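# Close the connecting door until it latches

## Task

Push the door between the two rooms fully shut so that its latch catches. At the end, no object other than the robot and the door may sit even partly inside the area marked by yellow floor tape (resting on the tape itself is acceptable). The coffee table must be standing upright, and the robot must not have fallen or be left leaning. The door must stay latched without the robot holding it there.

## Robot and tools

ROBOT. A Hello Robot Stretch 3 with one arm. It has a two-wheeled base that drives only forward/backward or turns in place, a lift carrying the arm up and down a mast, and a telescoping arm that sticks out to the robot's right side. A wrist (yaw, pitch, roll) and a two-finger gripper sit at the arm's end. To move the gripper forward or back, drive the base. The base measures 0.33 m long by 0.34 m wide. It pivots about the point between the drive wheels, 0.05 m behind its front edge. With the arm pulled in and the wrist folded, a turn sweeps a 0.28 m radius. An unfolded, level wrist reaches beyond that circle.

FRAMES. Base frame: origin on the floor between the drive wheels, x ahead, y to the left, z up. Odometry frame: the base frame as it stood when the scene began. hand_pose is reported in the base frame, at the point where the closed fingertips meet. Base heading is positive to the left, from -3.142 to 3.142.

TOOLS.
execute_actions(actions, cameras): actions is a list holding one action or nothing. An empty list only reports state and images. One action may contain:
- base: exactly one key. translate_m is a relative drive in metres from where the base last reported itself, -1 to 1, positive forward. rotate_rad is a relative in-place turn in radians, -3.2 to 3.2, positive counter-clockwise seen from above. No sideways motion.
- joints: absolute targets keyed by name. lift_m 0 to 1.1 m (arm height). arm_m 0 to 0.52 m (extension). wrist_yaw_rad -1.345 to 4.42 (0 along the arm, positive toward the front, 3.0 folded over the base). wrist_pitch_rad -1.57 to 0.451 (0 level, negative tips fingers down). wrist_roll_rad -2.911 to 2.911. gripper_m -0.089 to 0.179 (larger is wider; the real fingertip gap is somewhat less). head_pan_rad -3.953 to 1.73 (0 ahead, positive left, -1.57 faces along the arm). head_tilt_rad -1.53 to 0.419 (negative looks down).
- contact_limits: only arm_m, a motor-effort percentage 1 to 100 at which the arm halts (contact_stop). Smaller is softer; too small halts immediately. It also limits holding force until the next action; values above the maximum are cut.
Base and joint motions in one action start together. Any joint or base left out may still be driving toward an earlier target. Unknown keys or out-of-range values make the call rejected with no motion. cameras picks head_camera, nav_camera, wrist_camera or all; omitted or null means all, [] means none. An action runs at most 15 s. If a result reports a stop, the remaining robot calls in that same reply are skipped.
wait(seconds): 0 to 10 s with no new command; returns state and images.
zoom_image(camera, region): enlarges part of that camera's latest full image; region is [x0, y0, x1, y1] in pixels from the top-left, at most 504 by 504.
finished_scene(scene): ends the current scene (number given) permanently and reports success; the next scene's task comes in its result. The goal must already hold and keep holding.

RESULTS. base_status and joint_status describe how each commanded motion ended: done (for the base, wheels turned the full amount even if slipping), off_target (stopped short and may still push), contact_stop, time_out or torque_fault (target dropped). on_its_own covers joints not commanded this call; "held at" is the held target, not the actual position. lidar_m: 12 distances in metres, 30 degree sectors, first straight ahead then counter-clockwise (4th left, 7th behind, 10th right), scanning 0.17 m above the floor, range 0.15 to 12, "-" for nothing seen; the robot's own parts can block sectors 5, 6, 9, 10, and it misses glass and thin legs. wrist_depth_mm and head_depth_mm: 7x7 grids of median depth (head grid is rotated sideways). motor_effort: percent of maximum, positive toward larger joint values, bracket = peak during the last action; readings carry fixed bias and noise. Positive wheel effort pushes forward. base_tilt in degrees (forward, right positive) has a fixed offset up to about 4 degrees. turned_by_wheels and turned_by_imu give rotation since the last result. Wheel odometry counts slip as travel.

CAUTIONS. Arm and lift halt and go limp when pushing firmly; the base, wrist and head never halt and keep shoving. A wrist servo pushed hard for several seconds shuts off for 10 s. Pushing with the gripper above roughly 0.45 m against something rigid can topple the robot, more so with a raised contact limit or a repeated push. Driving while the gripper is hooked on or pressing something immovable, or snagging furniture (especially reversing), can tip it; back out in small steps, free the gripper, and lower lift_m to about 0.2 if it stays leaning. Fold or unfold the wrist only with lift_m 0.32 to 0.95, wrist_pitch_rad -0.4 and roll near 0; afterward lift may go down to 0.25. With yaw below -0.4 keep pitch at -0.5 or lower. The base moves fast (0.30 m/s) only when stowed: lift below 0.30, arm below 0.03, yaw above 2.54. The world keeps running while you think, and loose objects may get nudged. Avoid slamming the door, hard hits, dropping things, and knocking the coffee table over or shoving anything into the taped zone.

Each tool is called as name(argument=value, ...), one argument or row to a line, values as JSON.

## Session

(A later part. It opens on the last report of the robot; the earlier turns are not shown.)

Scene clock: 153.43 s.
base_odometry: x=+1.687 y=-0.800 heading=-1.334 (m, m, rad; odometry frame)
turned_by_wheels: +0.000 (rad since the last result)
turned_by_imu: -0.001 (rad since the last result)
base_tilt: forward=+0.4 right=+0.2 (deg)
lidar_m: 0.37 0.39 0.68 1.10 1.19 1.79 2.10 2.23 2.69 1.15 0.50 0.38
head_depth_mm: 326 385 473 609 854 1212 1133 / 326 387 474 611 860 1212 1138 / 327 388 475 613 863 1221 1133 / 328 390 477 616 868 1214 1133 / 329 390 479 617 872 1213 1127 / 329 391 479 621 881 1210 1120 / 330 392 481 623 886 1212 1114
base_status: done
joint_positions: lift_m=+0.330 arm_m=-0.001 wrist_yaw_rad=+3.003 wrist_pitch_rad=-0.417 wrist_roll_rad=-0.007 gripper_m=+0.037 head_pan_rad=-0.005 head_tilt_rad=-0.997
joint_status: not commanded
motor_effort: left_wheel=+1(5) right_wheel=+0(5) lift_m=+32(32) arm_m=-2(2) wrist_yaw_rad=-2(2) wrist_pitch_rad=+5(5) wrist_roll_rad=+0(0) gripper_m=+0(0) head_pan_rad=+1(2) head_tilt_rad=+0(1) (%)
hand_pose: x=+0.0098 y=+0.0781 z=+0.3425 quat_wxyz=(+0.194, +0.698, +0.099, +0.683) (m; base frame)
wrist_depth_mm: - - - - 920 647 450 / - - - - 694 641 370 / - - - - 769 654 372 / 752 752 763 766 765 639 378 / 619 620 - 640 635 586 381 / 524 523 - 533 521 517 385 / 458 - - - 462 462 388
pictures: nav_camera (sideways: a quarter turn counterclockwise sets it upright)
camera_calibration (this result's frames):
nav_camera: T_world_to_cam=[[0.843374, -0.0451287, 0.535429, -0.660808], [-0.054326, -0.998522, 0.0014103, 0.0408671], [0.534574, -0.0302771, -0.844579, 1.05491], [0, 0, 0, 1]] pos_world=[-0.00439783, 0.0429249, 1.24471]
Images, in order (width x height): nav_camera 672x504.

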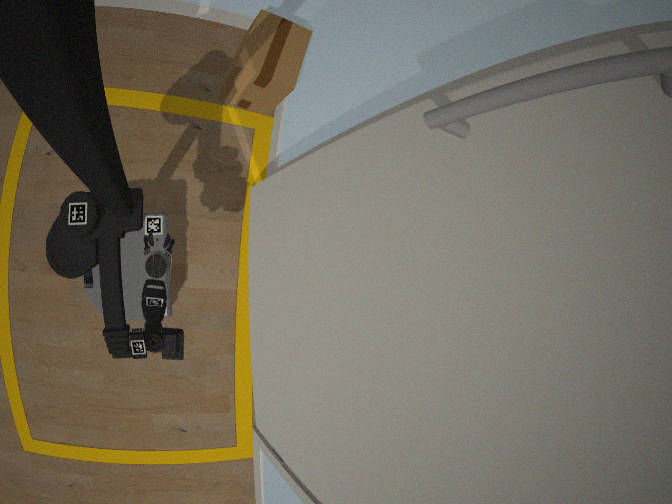

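Slightly ajar.

execute_actions(
  actions=[
    {"base":{"translate_m":0.37}},
  ],
  cameras=[],
)

execute_actions(
  actions=[
    {"base":{"translate_m":-0.2}},
  ],
  cameras=["nav_camera"],
)

Scene clock: 162.00 s.
base_odometry: x=+1.774 y=-1.159 heading=-1.334 (m, m, rad; odometry frame)
turned_by_wheels: +0.000 (rad since the last result)
turned_by_imu: -0.042 (rad since the last result)
base_tilt: forward=+0.5 right=+0.2 (deg)
lidar_m: - - 0.15 0.30 1.13 1.64 2.45 2.54 2.74 0.19 0.15 -
head_depth_mm: - - - - - - 498 / - - - - - - 453 / - - - - - - 407 / - - - - - - 435 / - - - - - - 494 / - - - - - - 595 / - - - - - - 723
base_status: done
joint_positions: lift_m=+0.330 arm_m=-0.001 wrist_yaw_rad=+3.012 wrist_pitch_rad=-0.416 wrist_roll_rad=-0.006 gripper_m=+0.037 head_pan_rad=-0.005 head_tilt_rad=-0.994
joint_status: not commanded
motor_effort: left_wheel=+4(30) right_wheel=+17(27) lift_m=+28(32) arm_m=-1(2) wrist_yaw_rad=-8(7) wrist_pitch_rad=+5(5) wrist_roll_rad=-1(1) gripper_m=+0(0) head_pan_rad=+1(1) head_tilt_rad=-2(3) (%)
hand_pose: x=+0.0078 y=+0.0786 z=+0.3429 quat_wxyz=(+0.191, +0.697, +0.102, +0.683) (m; base frame)
wrist_depth_mm: 912 - 932 714 179 102 71 / - - 657 631 182 103 72 / - - 708 684 186 104 72 / 748 755 763 703 189 105 73 / 621 630 - 602 157 106 73 / 526 529 - 532 196 107 74 / 459 487 - - 201 101 74
pictures: none
No camera images: the call's "cameras" was empty. Leave "cameras" out to get every camera's image.

Scene clock: 165.23 s.
base_odometry: x=+1.727 y=-0.965 heading=-1.334 (m, m, rad; odometry frame)
turned_by_wheels: +0.000 (rad since the last result)
turned_by_imu: +0.000 (rad since the last result)
base_tilt: forward=+0.4 right=+0.2 (deg)
lidar_m: 0.26 0.28 0.40 0.65 1.15 1.66 2.25 2.37 2.73 0.76 0.35 0.27
head_depth_mm: - - 312 399 555 908 1131 / - - 315 403 562 929 1137 / - - 317 407 570 950 1128 / - - 320 413 577 977 1133 / - - 322 416 588 1001 1125 / - - 325 421 597 1027 1118 / - 286 328 425 607 1047 1110
base_status: done
joint_positions: lift_m=+0.330 arm_m=-0.001 wrist_yaw_rad=+3.003 wrist_pitch_rad=-0.416 wrist_roll_rad=-0.006 gripper_m=+0.037 head_pan_rad=-0.005 head_tilt_rad=-0.994
joint_status: not commanded
motor_effort: left_wheel=+3(6) right_wheel=+0(12) lift_m=+28(28) arm_m=+0(1) wrist_yaw_rad=-2(7) wrist_pitch_rad=+5(5) wrist_roll_rad=-1(1) gripper_m=+1(0) head_pan_rad=+2(2) head_tilt_rad=-3(3) (%)
hand_pose: x=+0.0098 y=+0.0783 z=+0.3429 quat_wxyz=(+0.194, +0.698, +0.099, +0.682) (m; base frame)
wrist_depth_mm: 913 - 983 961 653 360 270 / - - - 692 670 369 272 / - - - 732 692 395 274 / 766 753 762 772 659 395 277 / 622 614 - 619 553 398 277 / 525 533 - 530 515 408 281 / 454 483 - - 459 384 282
pictures: nav_camera (sideways: a quarter turn counterclockwise sets it upright)
camera_calibration (this result's frames):
nav_camera: T_world_to_cam=[[0.841972, -0.0451226, 0.537631, -0.663668], [-0.0543299, -0.998522, 0.00128037, 0.0410363], [0.536779, -0.0302875, -0.843179, 1.05307], [0, 0, 0, 1]] pos_world=[-0.00424839, 0.0429242, 1.24469]
Images, in order (width x height): nav_camera 672x504.

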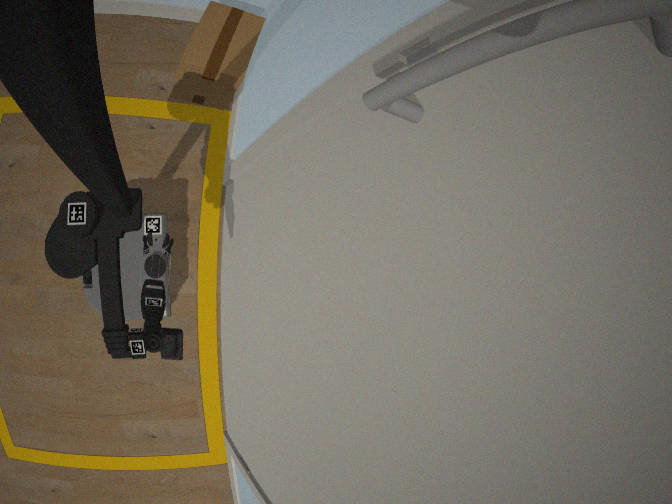

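finished_scene(
  scene=1,
)

The scene is finished: the task was done.


## Next scene

The same job, from a new start.

execute_actions(
  actions=[
    {"joints":{"lift_m":0.27,"wrist_pitch_rad":-0.4,"wrist_yaw_rad":3.0,"head_tilt_rad":-0.6}},
  ],
  cameras=["nav_camera"],
)

Scene clock: 3.57 s.
base_odometry: x=+0.000 y=+0.000 heading=+0.000 (m, m, rad; odometry frame)
turned_by_wheels: +0.000 (rad since the last result)
turned_by_imu: +0.000 (rad since the last result)
base_tilt: forward=+0.4 right=+0.2 (deg)
lidar_m: 0.86 0.74 0.71 0.74 1.02 1.36 2.57 1.72 1.78 1.16 0.86 0.83
head_depth_mm: 677 736 801 885 982 1104 1217 / 707 770 846 936 1046 1182 1259 / 738 810 890 993 1119 1279 1261 / 776 854 943 1056 1196 1380 1257 / 815 901 1003 1131 1299 1432 1258 / 854 954 1058 1179 1332 1404 1252 / 852 917 989 1060 1149 1259 1248
base_status: not commanded
joint_positions: lift_m=+0.271 arm_m=-0.001 wrist_yaw_rad=+2.997 wrist_pitch_rad=-0.418 wrist_roll_rad=-0.007 gripper_m=+0.037 head_pan_rad=-0.007 head_tilt_rad=-0.592
joint_status: all done
motor_effort: left_wheel=+1(1) right_wheel=+0(0) lift_m=+14(24) arm_m=+0(0) wrist_yaw_rad=+1(1) wrist_pitch_rad=+6(5) wrist_roll_rad=+0(0) gripper_m=+1(0) head_pan_rad=-1(1) head_tilt_rad=-4(38) (%)
hand_pose: x=+0.0111 y=+0.0779 z=+0.2832 quat_wxyz=(+0.197, +0.698, +0.097, +0.682) (m; base frame)
wrist_depth_mm: - - 791 705 647 602 554 / - - 879 793 704 654 597 / 832 - 866 837 763 702 648 / 645 666 669 682 693 702 675 / 539 536 - 549 576 560 562 / 454 489 - - 455 479 475 / - - - - 405 416 412
pictures: nav_camera (sideways: a quarter turn counterclockwise sets it upright)
camera_calibration (this result's frames):
nav_camera: T_world_to_cam=[[0.564527, -0.0449234, 0.824191, -1.03541], [-0.0527793, -0.998439, -0.01827, 0.0664837], [0.823726, -0.0331863, -0.566016, 0.690862], [0, 0, 0, 1]] pos_world=[0.0189425, 0.0427931, 1.24563]
Images, in order (width x height): nav_camera 672x504.

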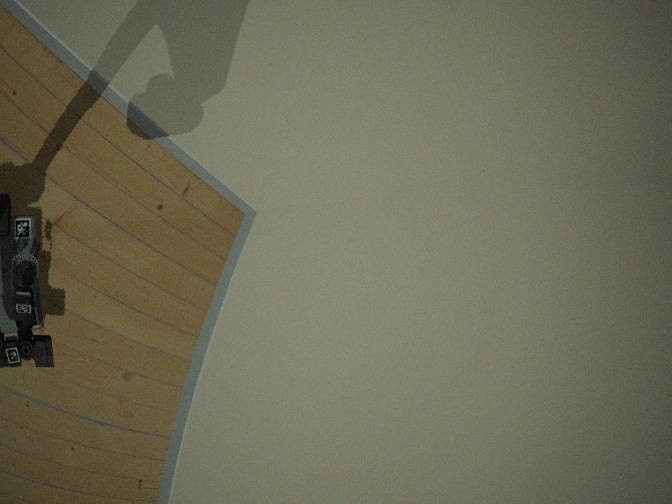

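execute_actions(
  actions=[
    {"base":{"rotate_rad":3.1}},
  ],
  cameras=["nav_camera"],
)

Scene clock: 9.13 s.
base_odometry: x=+0.000 y=+0.000 heading=+3.100 (m, m, rad; odometry frame)
turned_by_wheels: +3.100 (rad since the last result)
turned_by_imu: +3.122 (rad since the last result)
base_tilt: forward=+0.4 right=+0.1 (deg)
lidar_m: 2.68 1.72 1.78 1.23 0.87 0.83 0.85 0.75 0.72 0.74 0.98 1.36
head_depth_mm: 2443 2657 2840 1587 1685 1486 1266 / 2543 2758 2959 2262 1795 1479 1268 / 2630 2907 3009 2279 1793 1481 1263 / 2752 3016 3039 2257 1795 1474 1257 / 2842 3156 3013 2243 1767 1478 1255 / 2640 2879 2859 2207 1764 1462 1256 / 2321 2458 2619 2211 1757 1466 1246
base_status: done
joint_positions: lift_m=+0.271 arm_m=-0.001 wrist_yaw_rad=+2.997 wrist_pitch_rad=-0.418 wrist_roll_rad=-0.007 gripper_m=+0.037 head_pan_rad=-0.007 head_tilt_rad=-0.593
joint_status: not commanded
motor_effort: left_wheel=+0(10) right_wheel=+1(9) lift_m=+14(13) arm_m=-1(1) wrist_yaw_rad=+2(2) wrist_pitch_rad=+6(6) wrist_roll_rad=+0(0) gripper_m=+1(0) head_pan_rad=-1(0) head_tilt_rad=-4(4) (%)
hand_pose: x=+0.0111 y=+0.0779 z=+0.2832 quat_wxyz=(+0.196, +0.698, +0.097, +0.682) (m; base frame)
wrist_depth_mm: 705 - - - - - - / 741 - - - - - - / 749 - 842 858 886 916 890 / 651 670 673 673 685 688 702 / 540 538 - 558 561 570 569 / 453 489 - - 457 472 475 / - - - - 407 410 412
pictures: nav_camera (sideways: a quarter turn counterclockwise sets it upright)
camera_calibration (this result's frames):
nav_camera: T_world_to_cam=[[0.565216, -0.0449277, 0.823718, -1.03479], [-0.0527941, -0.998439, -0.0182313, 0.0664334], [0.823252, -0.0331828, -0.566706, 0.691762], [0, 0, 0, 1]] pos_world=[0.0188954, 0.0427934, 1.24562]
Images, in order (width x height): nav_camera 672x504.

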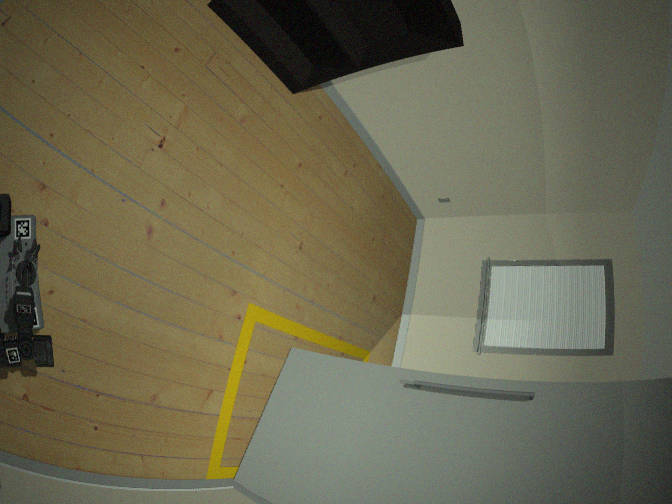

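Same layout.

execute_actions(
  actions=[
    {"base":{"translate_m":1.0}},
  ],
  cameras=[],
)

execute_actions(
  actions=[
    {"base":{"rotate_rad":-0.4}},
  ],
  cameras=[],
)

execute_actions(
  actions=[
    {"base":{"translate_m":0.9},"joints":{"head_pan_rad":-1.57,"head_tilt_rad":-0.7}},
  ],
  cameras=["nav_camera"],
)

Scene clock: 18.80 s.
base_odometry: x=-0.999 y=+0.042 heading=+3.100 (m, m, rad; odometry frame)
turned_by_wheels: +0.000 (rad since the last result)
turned_by_imu: +0.005 (rad since the last result)
base_tilt: forward=+0.5 right=+0.2 (deg)
lidar_m: 1.99 1.41 1.05 1.34 1.80 1.71 1.75 1.24 1.18 0.74 0.64 2.06
head_depth_mm: 1702 1845 2034 2184 1814 1483 1263 / 1788 1919 2126 2224 1802 1484 1259 / 1841 2015 2237 2275 1782 1476 1256 / 1935 2112 2367 2291 1783 1485 1252 / 2016 2225 2482 2246 1781 1468 1247 / 1956 2126 2262 2240 1775 1464 1254 / 1724 1836 1990 2071 1767 1456 1246
base_status: done
joint_positions: lift_m=+0.271 arm_m=-0.001 wrist_yaw_rad=+2.998 wrist_pitch_rad=-0.418 wrist_roll_rad=-0.007 gripper_m=+0.037 head_pan_rad=-0.007 head_tilt_rad=-0.593
joint_status: not commanded
motor_effort: left_wheel=-2(11) right_wheel=+1(9) lift_m=+14(14) arm_m=-1(1) wrist_yaw_rad=+2(2) wrist_pitch_rad=+5(6) wrist_roll_rad=+0(0) gripper_m=+0(1) head_pan_rad=-1(1) head_tilt_rad=-3(3) (%)
hand_pose: x=+0.0110 y=+0.0780 z=+0.2833 quat_wxyz=(+0.196, +0.698, +0.097, +0.682) (m; base frame)
wrist_depth_mm: - - - - - - - / - - - - - - - / 847 - 862 887 891 912 896 / 651 662 667 674 684 702 689 / 532 543 - 549 573 567 567 / 454 487 - - 453 472 478 / - - - - 408 411 413
pictures: none
No camera images: the call's "cameras" was empty. Leave "cameras" out to get every camera's image.

Scene clock: 20.03 s.
base_odometry: x=-0.999 y=+0.042 heading=+2.700 (m, m, rad; odometry frame)
turned_by_wheels: -0.400 (rad since the last result)
turned_by_imu: -0.403 (rad since the last result)
base_tilt: forward=+0.5 right=+0.2 (deg)
lidar_m: 2.05 1.77 1.37 1.05 1.39 1.75 1.71 1.55 1.20 1.11 0.68 0.64
head_depth_mm: 1721 1897 2095 2247 1800 1491 1263 / 1730 1909 2113 2236 1808 1485 1265 / 1732 1902 2108 2252 1796 1475 1260 / 1745 1914 2124 2272 1780 1479 1257 / 1736 1914 2138 2235 1780 1463 1244 / 1744 1921 2151 2231 1768 1467 1242 / 1757 1937 2147 2221 1756 1470 1247
base_status: done
joint_positions: lift_m=+0.271 arm_m=-0.001 wrist_yaw_rad=+2.998 wrist_pitch_rad=-0.418 wrist_roll_rad=-0.007 gripper_m=+0.037 head_pan_rad=-0.007 head_tilt_rad=-0.593
joint_status: not commanded
motor_effort: left_wheel=+2(13) right_wheel=-1(7) lift_m=+14(14) arm_m=-1(1) wrist_yaw_rad=+2(1) wrist_pitch_rad=+5(6) wrist_roll_rad=+0(0) gripper_m=+0(0) head_pan_rad=-1(0) head_tilt_rad=-3(3) (%)
hand_pose: x=+0.0110 y=+0.0780 z=+0.2833 quat_wxyz=(+0.196, +0.698, +0.097, +0.682) (m; base frame)
wrist_depth_mm: - - - - - - - / - - - - - - - / 838 - 861 870 872 886 921 / 660 659 662 674 686 698 680 / 539 538 - 549 569 557 562 / 457 482 - - 455 476 478 / - - - - 405 410 408
pictures: none
No camera images: the call's "cameras" was empty. Leave "cameras" out to get every camera's image.

Scene clock: 24.80 s.
base_odometry: x=-1.813 y=+0.426 heading=+2.700 (m, m, rad; odometry frame)
turned_by_wheels: +0.000 (rad since the last result)
turned_by_imu: +0.004 (rad since the last result)
base_tilt: forward=+0.5 right=+0.2 (deg)
lidar_m: 1.16 1.24 1.30 1.27 1.36 1.93 2.61 0.54 0.53 1.28 1.13 1.18
head_depth_mm: 2988 3227 2557 1998 1596 1309 1087 / 3010 3217 2563 2005 1638 1388 1206 / 2988 3313 2535 1978 1632 1393 1209 / 3040 3254 2498 1988 1627 1384 1195 / 3071 3302 2521 1957 1616 1383 1199 / 1126 1244 1388 1597 1611 1376 1192 / 1093 1229 1387 1600 1610 1365 1185
base_status: done
joint_positions: lift_m=+0.271 arm_m=-0.001 wrist_yaw_rad=+2.998 wrist_pitch_rad=-0.418 wrist_roll_rad=-0.007 gripper_m=+0.037 head_pan_rad=-1.563 head_tilt_rad=-0.692
joint_status: all done
motor_effort: left_wheel=+2(14) right_wheel=+0(4) lift_m=+14(14) arm_m=-1(1) wrist_yaw_rad=+2(1) wrist_pitch_rad=+5(6) wrist_roll_rad=+0(0) gripper_m=+0(0) head_pan_rad=-2(32) head_tilt_rad=-4(17) (%)
hand_pose: x=+0.0110 y=+0.0780 z=+0.2833 quat_wxyz=(+0.196, +0.698, +0.097, +0.682) (m; base frame)
wrist_depth_mm: - - - - - - - / - - - - - - - / 850 - 850 850 898 893 906 / 662 661 664 670 678 690 708 / 535 531 - 560 576 563 562 / 455 486 - - 456 468 475 / - - - - 405 409 411
pictures: nav_camera (sideways: a quarter turn counterclockwise sets it upright)
camera_calibration (this result's frames):
nav_camera: T_world_to_cam=[[-0.0362553, -0.644274, 0.763935, -0.953192], [-0.999103, 0.0401223, -0.0135784, 0.0661463], [-0.0219027, -0.763742, -0.64515, 0.798966], [0, 0, 0, 1]] pos_world=[0.0490281, -0.00656707, 1.24453]
Images, in order (width x height): nav_camera 672x504.

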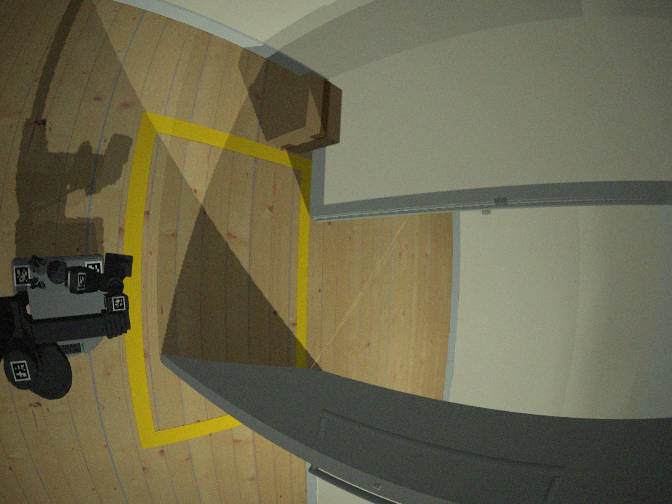

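execute_actions(
  actions=[
    {"base":{"translate_m":-0.9},"joints":{"head_pan_rad":0,"head_tilt_rad":-1.0}},
  ],
  cameras=[],
)

execute_actions(
  actions=[
    {"base":{"rotate_rad":-1.6}},
  ],
  cameras=[],
)

execute_actions(
  actions=[
    {"base":{"translate_m":0.42}},
  ],
  cameras=[],
)

execute_actions(
  actions=[
    {"base":{"rotate_rad":1.33},"joints":{"lift_m":0.33}},
  ],
  cameras=[],
)

execute_actions(
  actions=[
    {"base":{"translate_m":0.95}},
  ],
  cameras=[],
)

execute_actions(
  actions=[
    {"base":{"rotate_rad":-1.3}},
  ],
  cameras=[],
)

execute_actions(
  actions=[
    {"base":{"translate_m":0.48}},
  ],
  cameras=["nav_camera"],
)

Scene clock: 37.97 s.
base_odometry: x=-0.999 y=+0.042 heading=+2.700 (m, m, rad; odometry frame)
turned_by_wheels: +0.000 (rad since the last result)
turned_by_imu: -0.003 (rad since the last result)
base_tilt: forward=+0.4 right=+0.2 (deg)
lidar_m: 2.05 1.77 1.37 1.05 1.39 1.75 1.71 1.55 1.20 1.11 0.68 0.64
head_depth_mm: 1952 2026 1728 1531 1220 1229 1125 / 1963 2001 1726 1527 1361 1237 1117 / 1972 1972 1717 1514 1351 1225 1117 / 1962 1975 1703 1509 1347 1224 1112 / 1981 1962 1700 1503 1342 1215 1103 / 2003 1952 1686 1490 1333 1209 1104 / 2013 1937 1677 1483 1333 1207 1099
base_status: done
joint_positions: lift_m=+0.271 arm_m=-0.001 wrist_yaw_rad=+2.998 wrist_pitch_rad=-0.418 wrist_roll_rad=-0.007 gripper_m=+0.037 head_pan_rad=-0.007 head_tilt_rad=-0.988
joint_status: all done
motor_effort: left_wheel=+2(9) right_wheel=+0(8) lift_m=+14(14) arm_m=-1(1) wrist_yaw_rad=+1(1) wrist_pitch_rad=+6(5) wrist_roll_rad=+0(0) gripper_m=+0(0) head_pan_rad=+2(34) head_tilt_rad=-6(28) (%)
hand_pose: x=+0.0110 y=+0.0780 z=+0.2833 quat_wxyz=(+0.196, +0.698, +0.097, +0.682) (m; base frame)
wrist_depth_mm: - - - - - - - / - - - - - - - / 836 - 860 891 887 913 924 / 648 650 679 677 684 687 702 / 529 542 - 546 565 567 560 / 454 496 - - 453 480 472 / - - - - 404 406 416
pictures: none
No camera images: the call's "cameras" was empty. Leave "cameras" out to get every camera's image.

Scene clock: 40.30 s.
base_odometry: x=-0.999 y=+0.042 heading=+1.100 (m, m, rad; odometry frame)
turned_by_wheels: -1.600 (rad since the last result)
turned_by_imu: -1.608 (rad since the last result)
base_tilt: forward=+0.5 right=+0.3 (deg)
lidar_m: 1.15 0.69 0.64 2.05 1.80 1.38 1.05 1.35 1.75 1.71 1.58 1.21
head_depth_mm: 1108 1297 1587 1526 1363 1237 1130 / 1109 1309 1594 1525 1360 1224 1116 / 1118 1310 1595 1518 1350 1214 1116 / 1121 1323 1598 1507 1354 1221 1108 / 1128 1325 1585 1499 1342 1222 1112 / 1126 1331 1571 1495 1336 1205 1106 / 1066 1182 1304 1422 1322 1199 1094
base_status: done
joint_positions: lift_m=+0.271 arm_m=-0.001 wrist_yaw_rad=+2.998 wrist_pitch_rad=-0.418 wrist_roll_rad=-0.007 gripper_m=+0.037 head_pan_rad=-0.007 head_tilt_rad=-0.988
joint_status: not commanded
motor_effort: left_wheel=+2(16) right_wheel=-1(7) lift_m=+14(14) arm_m=-1(1) wrist_yaw_rad=+2(2) wrist_pitch_rad=+5(5) wrist_roll_rad=+0(0) gripper_m=+0(1) head_pan_rad=+2(2) head_tilt_rad=-6(7) (%)
hand_pose: x=+0.0110 y=+0.0780 z=+0.2833 quat_wxyz=(+0.196, +0.698, +0.097, +0.682) (m; base frame)
wrist_depth_mm: - - - - - 555 545 / - - - - - 605 583 / 827 - 871 869 834 668 635 / 651 663 662 675 675 694 669 / 533 540 - 550 569 565 568 / 457 487 - - 460 467 470 / - - - - 407 409 411
pictures: none
No camera images: the call's "cameras" was empty. Leave "cameras" out to get every camera's image.

Scene clock: 43.37 s.
base_odometry: x=-0.809 y=+0.416 heading=+1.100 (m, m, rad; odometry frame)
turned_by_wheels: +0.000 (rad since the last result)
turned_by_imu: +0.002 (rad since the last result)
base_tilt: forward=+0.5 right=+0.2 (deg)
lidar_m: 0.76 0.55 0.49 0.49 2.15 1.81 1.47 1.70 1.78 1.74 1.01 0.78
head_depth_mm: 703 830 1006 1280 1365 1241 1122 / 704 832 1012 1280 1362 1230 1119 / 706 833 1014 1293 1358 1222 1116 / 710 838 1023 1307 1352 1218 1116 / 709 838 1026 1318 1345 1214 1105 / 714 845 1031 1302 1340 1215 1105 / 715 834 987 1146 1266 1204 1097
base_status: done
joint_positions: lift_m=+0.271 arm_m=-0.001 wrist_yaw_rad=+2.998 wrist_pitch_rad=-0.418 wrist_roll_rad=-0.007 gripper_m=+0.037 head_pan_rad=-0.007 head_tilt_rad=-0.989
joint_status: not commanded
motor_effort: left_wheel=+2(15) right_wheel=-1(6) lift_m=+14(14) arm_m=-1(1) wrist_yaw_rad=+1(2) wrist_pitch_rad=+5(5) wrist_roll_rad=+0(0) gripper_m=-1(0) head_pan_rad=+1(2) head_tilt_rad=-6(7) (%)
hand_pose: x=+0.0109 y=+0.0780 z=+0.2833 quat_wxyz=(+0.196, +0.698, +0.097, +0.682) (m; base frame)
wrist_depth_mm: - - - 477 462 451 427 / - - - 525 504 497 473 / 844 - 745 580 547 536 514 / 649 658 666 624 613 592 572 / 534 552 - 561 571 558 577 / 461 491 - - 459 475 472 / - - - - 405 410 412
pictures: none
No camera images: the call's "cameras" was empty. Leave "cameras" out to get every camera's image.

Scene clock: 46.17 s.
base_odometry: x=-0.809 y=+0.416 heading=+2.430 (m, m, rad; odometry frame)
turned_by_wheels: +1.330 (rad since the last result)
turned_by_imu: +1.344 (rad since the last result)
base_tilt: forward=+0.5 right=+0.2 (deg)
lidar_m: 0.49 0.51 1.95 1.47 1.70 1.92 1.74 1.33 0.84 0.76 0.65 0.50
head_depth_mm: 434 512 623 791 1098 1242 1124 / 437 513 626 797 1101 1229 1122 / 438 516 629 801 1106 1225 1118 / 438 519 633 807 1119 1222 1111 / 442 520 636 813 1126 1215 1107 / 442 521 600 821 1277 1203 1102 / 400 500 662 1466 1332 1209 1099
base_status: done
joint_positions: lift_m=+0.329 arm_m=-0.001 wrist_yaw_rad=+2.998 wrist_pitch_rad=-0.417 wrist_roll_rad=-0.007 gripper_m=+0.037 head_pan_rad=-0.007 head_tilt_rad=-0.989
joint_status: all done
motor_effort: left_wheel=-1(12) right_wheel=+2(8) lift_m=+37(39) arm_m=-1(1) wrist_yaw_rad=+1(1) wrist_pitch_rad=+5(5) wrist_roll_rad=+0(0) gripper_m=+0(1) head_pan_rad=+2(2) head_tilt_rad=-7(7) (%)
hand_pose: x=+0.0110 y=+0.0780 z=+0.3423 quat_wxyz=(+0.196, +0.698, +0.097, +0.682) (m; base frame)
wrist_depth_mm: - - - - - - - / - - - - - - - / 958 - - - - - - / 749 740 772 774 797 806 811 / 614 621 - 630 648 647 648 / 526 528 - 534 523 542 530 / 460 - - - 467 474 471
pictures: none
No camera images: the call's "cameras" was empty. Leave "cameras" out to get every camera's image.

Scene clock: 56.63 s.
base_odometry: x=-1.528 y=+1.036 heading=+2.430 (m, m, rad; odometry frame)
turned_by_wheels: +0.000 (rad since the last result)
turned_by_imu: -0.007 (rad since the last result)
base_tilt: forward=+0.5 right=+0.1 (deg)
lidar_m: 0.65 1.10 1.33 1.93 1.93 2.31 2.67 1.05 0.34 0.21 0.18 0.18
head_depth_mm: 1063 1138 1203 1277 1316 371 414 / 1123 1308 1442 1228 1351 1217 607 / 1102 1299 1460 1209 1334 1219 1023 / 1071 1270 1484 1454 1344 1221 1114 / 1050 1242 1503 1503 1342 1213 1108 / 1026 1210 1449 1495 1332 1210 1106 / 1004 1169 1424 1482 1326 1205 1103
base_status: done
joint_positions: lift_m=+0.330 arm_m=-0.001 wrist_yaw_rad=+2.997 wrist_pitch_rad=-0.417 wrist_roll_rad=-0.006 gripper_m=+0.037 head_pan_rad=-0.006 head_tilt_rad=-0.991
joint_status: not commanded
motor_effort: left_wheel=+0(26) right_wheel=+2(25) lift_m=+33(37) arm_m=-1(1) wrist_yaw_rad=+3(3) wrist_pitch_rad=+5(5) wrist_roll_rad=-1(1) gripper_m=+1(0) head_pan_rad=+2(2) head_tilt_rad=-5(6) (%)
hand_pose: x=+0.0112 y=+0.0781 z=+0.3426 quat_wxyz=(+0.196, +0.698, +0.097, +0.682) (m; base frame)
wrist_depth_mm: - - - - - - 898 / - - - - - - 926 / 951 - - - - - 932 / 748 761 771 781 766 783 814 / 615 622 - 644 652 647 652 / 525 523 - 537 516 545 550 / 458 - - 467 465 471 472
pictures: none
No camera images: the call's "cameras" was empty. Leave "cameras" out to get every camera's image.

Scene clock: 59.63 s.
base_odometry: x=-1.528 y=+1.036 heading=+1.130 (m, m, rad; odometry frame)
turned_by_wheels: -1.300 (rad since the last result)
turned_by_imu: -1.315 (rad since the last result)
base_tilt: forward=+0.4 right=+0.2 (deg)
lidar_m: 0.19 0.18 0.64 1.09 1.17 1.71 1.94 1.94 2.72 1.75 0.59 0.25
head_depth_mm: - - 319 456 803 1232 1125 / - - 306 396 633 1197 1121 / - - 289 350 523 1041 1121 / - - - 320 445 770 1114 / - - - 307 - 528 1072 / - - - - 348 510 1094 / - - - - 315 1152 1096
base_status: done
joint_positions: lift_m=+0.330 arm_m=-0.001 wrist_yaw_rad=+2.997 wrist_pitch_rad=-0.417 wrist_roll_rad=-0.006 gripper_m=+0.037 head_pan_rad=-0.006 head_tilt_rad=-0.991
joint_status: not commanded
motor_effort: left_wheel=+2(9) right_wheel=-1(5) lift_m=+33(33) arm_m=-1(1) wrist_yaw_rad=+2(2) wrist_pitch_rad=+5(5) wrist_roll_rad=-1(1) gripper_m=+0(0) head_pan_rad=+2(2) head_tilt_rad=-5(5) (%)
hand_pose: x=+0.0112 y=+0.0781 z=+0.3426 quat_wxyz=(+0.196, +0.698, +0.097, +0.682) (m; base frame)
wrist_depth_mm: 961 - - - - 831 151 / - - - - 702 683 159 / 974 - - - 741 732 165 / 747 755 768 770 784 219 172 / 626 620 - 642 647 228 181 / 522 530 - 531 518 242 189 / 455 - - 463 453 250 200
pictures: none
No camera images: the call's "cameras" was empty. Leave "cameras" out to get every camera's image.

Scene clock: 66.10 s.
base_odometry: x=-1.323 y=+1.471 heading=+1.130 (m, m, rad; odometry frame)
turned_by_wheels: +0.000 (rad since the last result)
turned_by_imu: +0.039 (rad since the last result)
base_tilt: forward=+0.4 right=+0.2 (deg)
lidar_m: - - 0.15 0.53 0.58 1.69 2.40 2.37 2.76 0.21 0.15 -
head_depth_mm: - - - - - - 560 / - - - - - - 455 / - - - - - - 606 / - - - - - - 503 / - - - - - - 537 / - - - - - - 774 / - - - - - - 403
base_status: done
joint_positions: lift_m=+0.330 arm_m=-0.001 wrist_yaw_rad=+3.003 wrist_pitch_rad=-0.417 wrist_roll_rad=-0.006 gripper_m=+0.037 head_pan_rad=+0.006 head_tilt_rad=-1.000
joint_status: not commanded
motor_effort: left_wheel=+0(65) right_wheel=+0(14) lift_m=+33(33) arm_m=-1(1) wrist_yaw_rad=-3(3) wrist_pitch_rad=+5(5) wrist_roll_rad=-1(0) gripper_m=+0(2) head_pan_rad=-3(23) head_tilt_rad=+0(11) (%)
hand_pose: x=+0.0098 y=+0.0783 z=+0.3426 quat_wxyz=(+0.194, +0.698, +0.099, +0.682) (m; base frame)
wrist_depth_mm: 906 - 951 952 148 89 64 / - - 576 669 151 91 65 / 964 - 619 672 155 92 65 / 749 742 680 713 158 93 66 / 613 619 - 639 146 95 66 / 524 530 - 529 168 96 67 / 459 - - - 172 92 68
pictures: nav_camera (sideways: a quarter turn counterclockwise sets it upright)
camera_calibration (this result's frames):
nav_camera: T_world_to_cam=[[0.845846, -0.0357784, 0.532225, -0.65665], [-0.0432654, -0.999062, 0.00159886, 0.0405541], [0.531669, -0.0243793, -0.846601, 1.05755], [0, 0, 0, 1]] pos_world=[-0.00508906, 0.0428046, 1.24475]
Images, in order (width x height): nav_camera 672x504.

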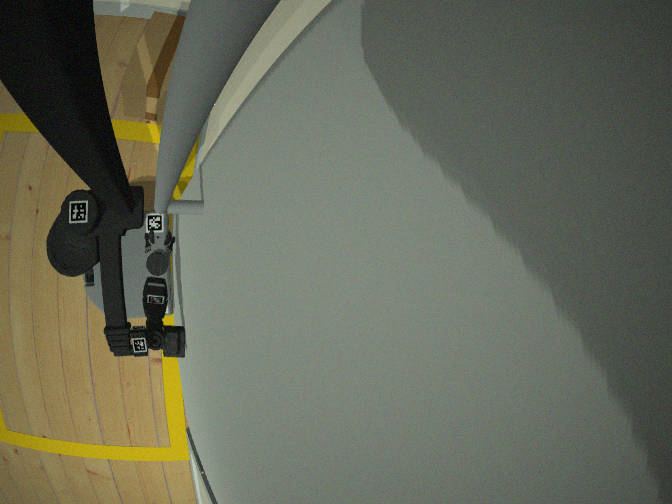

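execute_actions(
  actions=[
    {"base":{"translate_m":0.08}},
  ],
  cameras=[],
)

execute_actions(
  actions=[
    {"base":{"translate_m":-0.25}},
  ],
  cameras=["nav_camera"],
)

Scene clock: 70.80 s.
base_odometry: x=-1.289 y=+1.543 heading=+1.130 (m, m, rad; odometry frame)
turned_by_wheels: +0.000 (rad since the last result)
turned_by_imu: -0.104 (rad since the last result)
base_tilt: forward=+0.4 right=+0.2 (deg)
lidar_m: - - 0.15 0.19 0.55 1.49 2.47 2.43 2.83 0.21 0.15 -
head_depth_mm: - - - - - - 774 / - - - - - - - / - - - - - - - / - - - - - - 763 / - - - - - - 464 / - - - - - - 707 / - - - - - - 437
base_status: done
joint_positions: lift_m=+0.330 arm_m=-0.001 wrist_yaw_rad=+3.012 wrist_pitch_rad=-0.417 wrist_roll_rad=-0.006 gripper_m=+0.037 head_pan_rad=+0.006 head_tilt_rad=-0.996
joint_status: not commanded
motor_effort: left_wheel=+4(22) right_wheel=+18(39) lift_m=+31(33) arm_m=+0(1) wrist_yaw_rad=-8(8) wrist_pitch_rad=+5(5) wrist_roll_rad=-1(1) gripper_m=+0(0) head_pan_rad=-3(3) head_tilt_rad=-2(2) (%)
hand_pose: x=+0.0079 y=+0.0786 z=+0.3427 quat_wxyz=(+0.191, +0.698, +0.102, +0.683) (m; base frame)
wrist_depth_mm: 869 - 923 389 142 86 62 / 966 - 605 416 145 88 63 / 960 959 613 452 150 89 63 / 755 737 672 494 153 91 64 / 618 630 - 561 142 92 65 / 523 524 - 460 163 94 66 / 457 - - - 168 90 66
pictures: none
No camera images: the call's "cameras" was empty. Leave "cameras" out to get every camera's image.

Scene clock: 74.53 s.
base_odometry: x=-1.396 y=+1.317 heading=+1.130 (m, m, rad; odometry frame)
turned_by_wheels: +0.000 (rad since the last result)
turned_by_imu: +0.000 (rad since the last result)
base_tilt: forward=+0.4 right=+0.2 (deg)
lidar_m: 0.31 0.32 0.44 0.53 1.08 1.50 2.22 2.21 2.81 1.11 0.43 0.32
head_depth_mm: - 310 379 487 682 1133 1123 / - 310 379 487 680 1130 1121 / - 310 379 487 681 1137 1121 / - 310 380 487 680 1136 1115 / - 310 379 488 680 1133 1106 / - 311 380 489 681 1136 1101 / - 310 379 431 683 1113 1095
base_status: done
joint_positions: lift_m=+0.330 arm_m=-0.001 wrist_yaw_rad=+3.003 wrist_pitch_rad=-0.417 wrist_roll_rad=-0.006 gripper_m=+0.037 head_pan_rad=+0.006 head_tilt_rad=-0.996
joint_status: not commanded
motor_effort: left_wheel=+2(5) right_wheel=+0(13) lift_m=+31(31) arm_m=+0(0) wrist_yaw_rad=-2(8) wrist_pitch_rad=+5(5) wrist_roll_rad=-1(1) gripper_m=+0(0) head_pan_rad=-3(3) head_tilt_rad=-2(2) (%)
hand_pose: x=+0.0098 y=+0.0783 z=+0.3427 quat_wxyz=(+0.194, +0.698, +0.099, +0.682) (m; base frame)
wrist_depth_mm: 865 - 938 970 672 415 286 / 948 - - 591 658 421 286 / 987 - 958 636 697 422 303 / 760 762 771 708 690 429 308 / 616 616 - 631 594 419 315 / 525 526 - 540 522 448 316 / 449 - - - 464 430 320
pictures: nav_camera (sideways: a quarter turn counterclockwise sets it upright)
camera_calibration (this result's frames):
nav_camera: T_world_to_cam=[[0.84341, -0.036135, 0.536054, -0.661623], [-0.043676, -0.999045, 0.00137342, 0.0408501], [0.535492, -0.024571, -0.844182, 1.05439], [0, 0, 0, 1]] pos_world=[-0.00481257, 0.0428107, 1.2447]
Images, in order (width x height): nav_camera 672x504.

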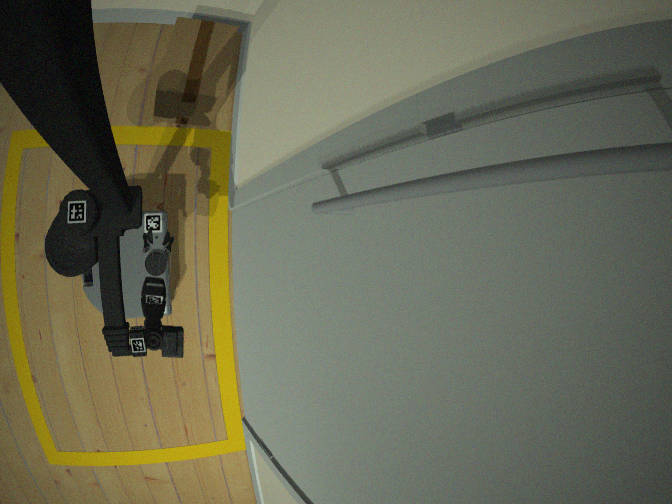

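finished_scene(
  scene=2,
)

The scene is finished: the task was done.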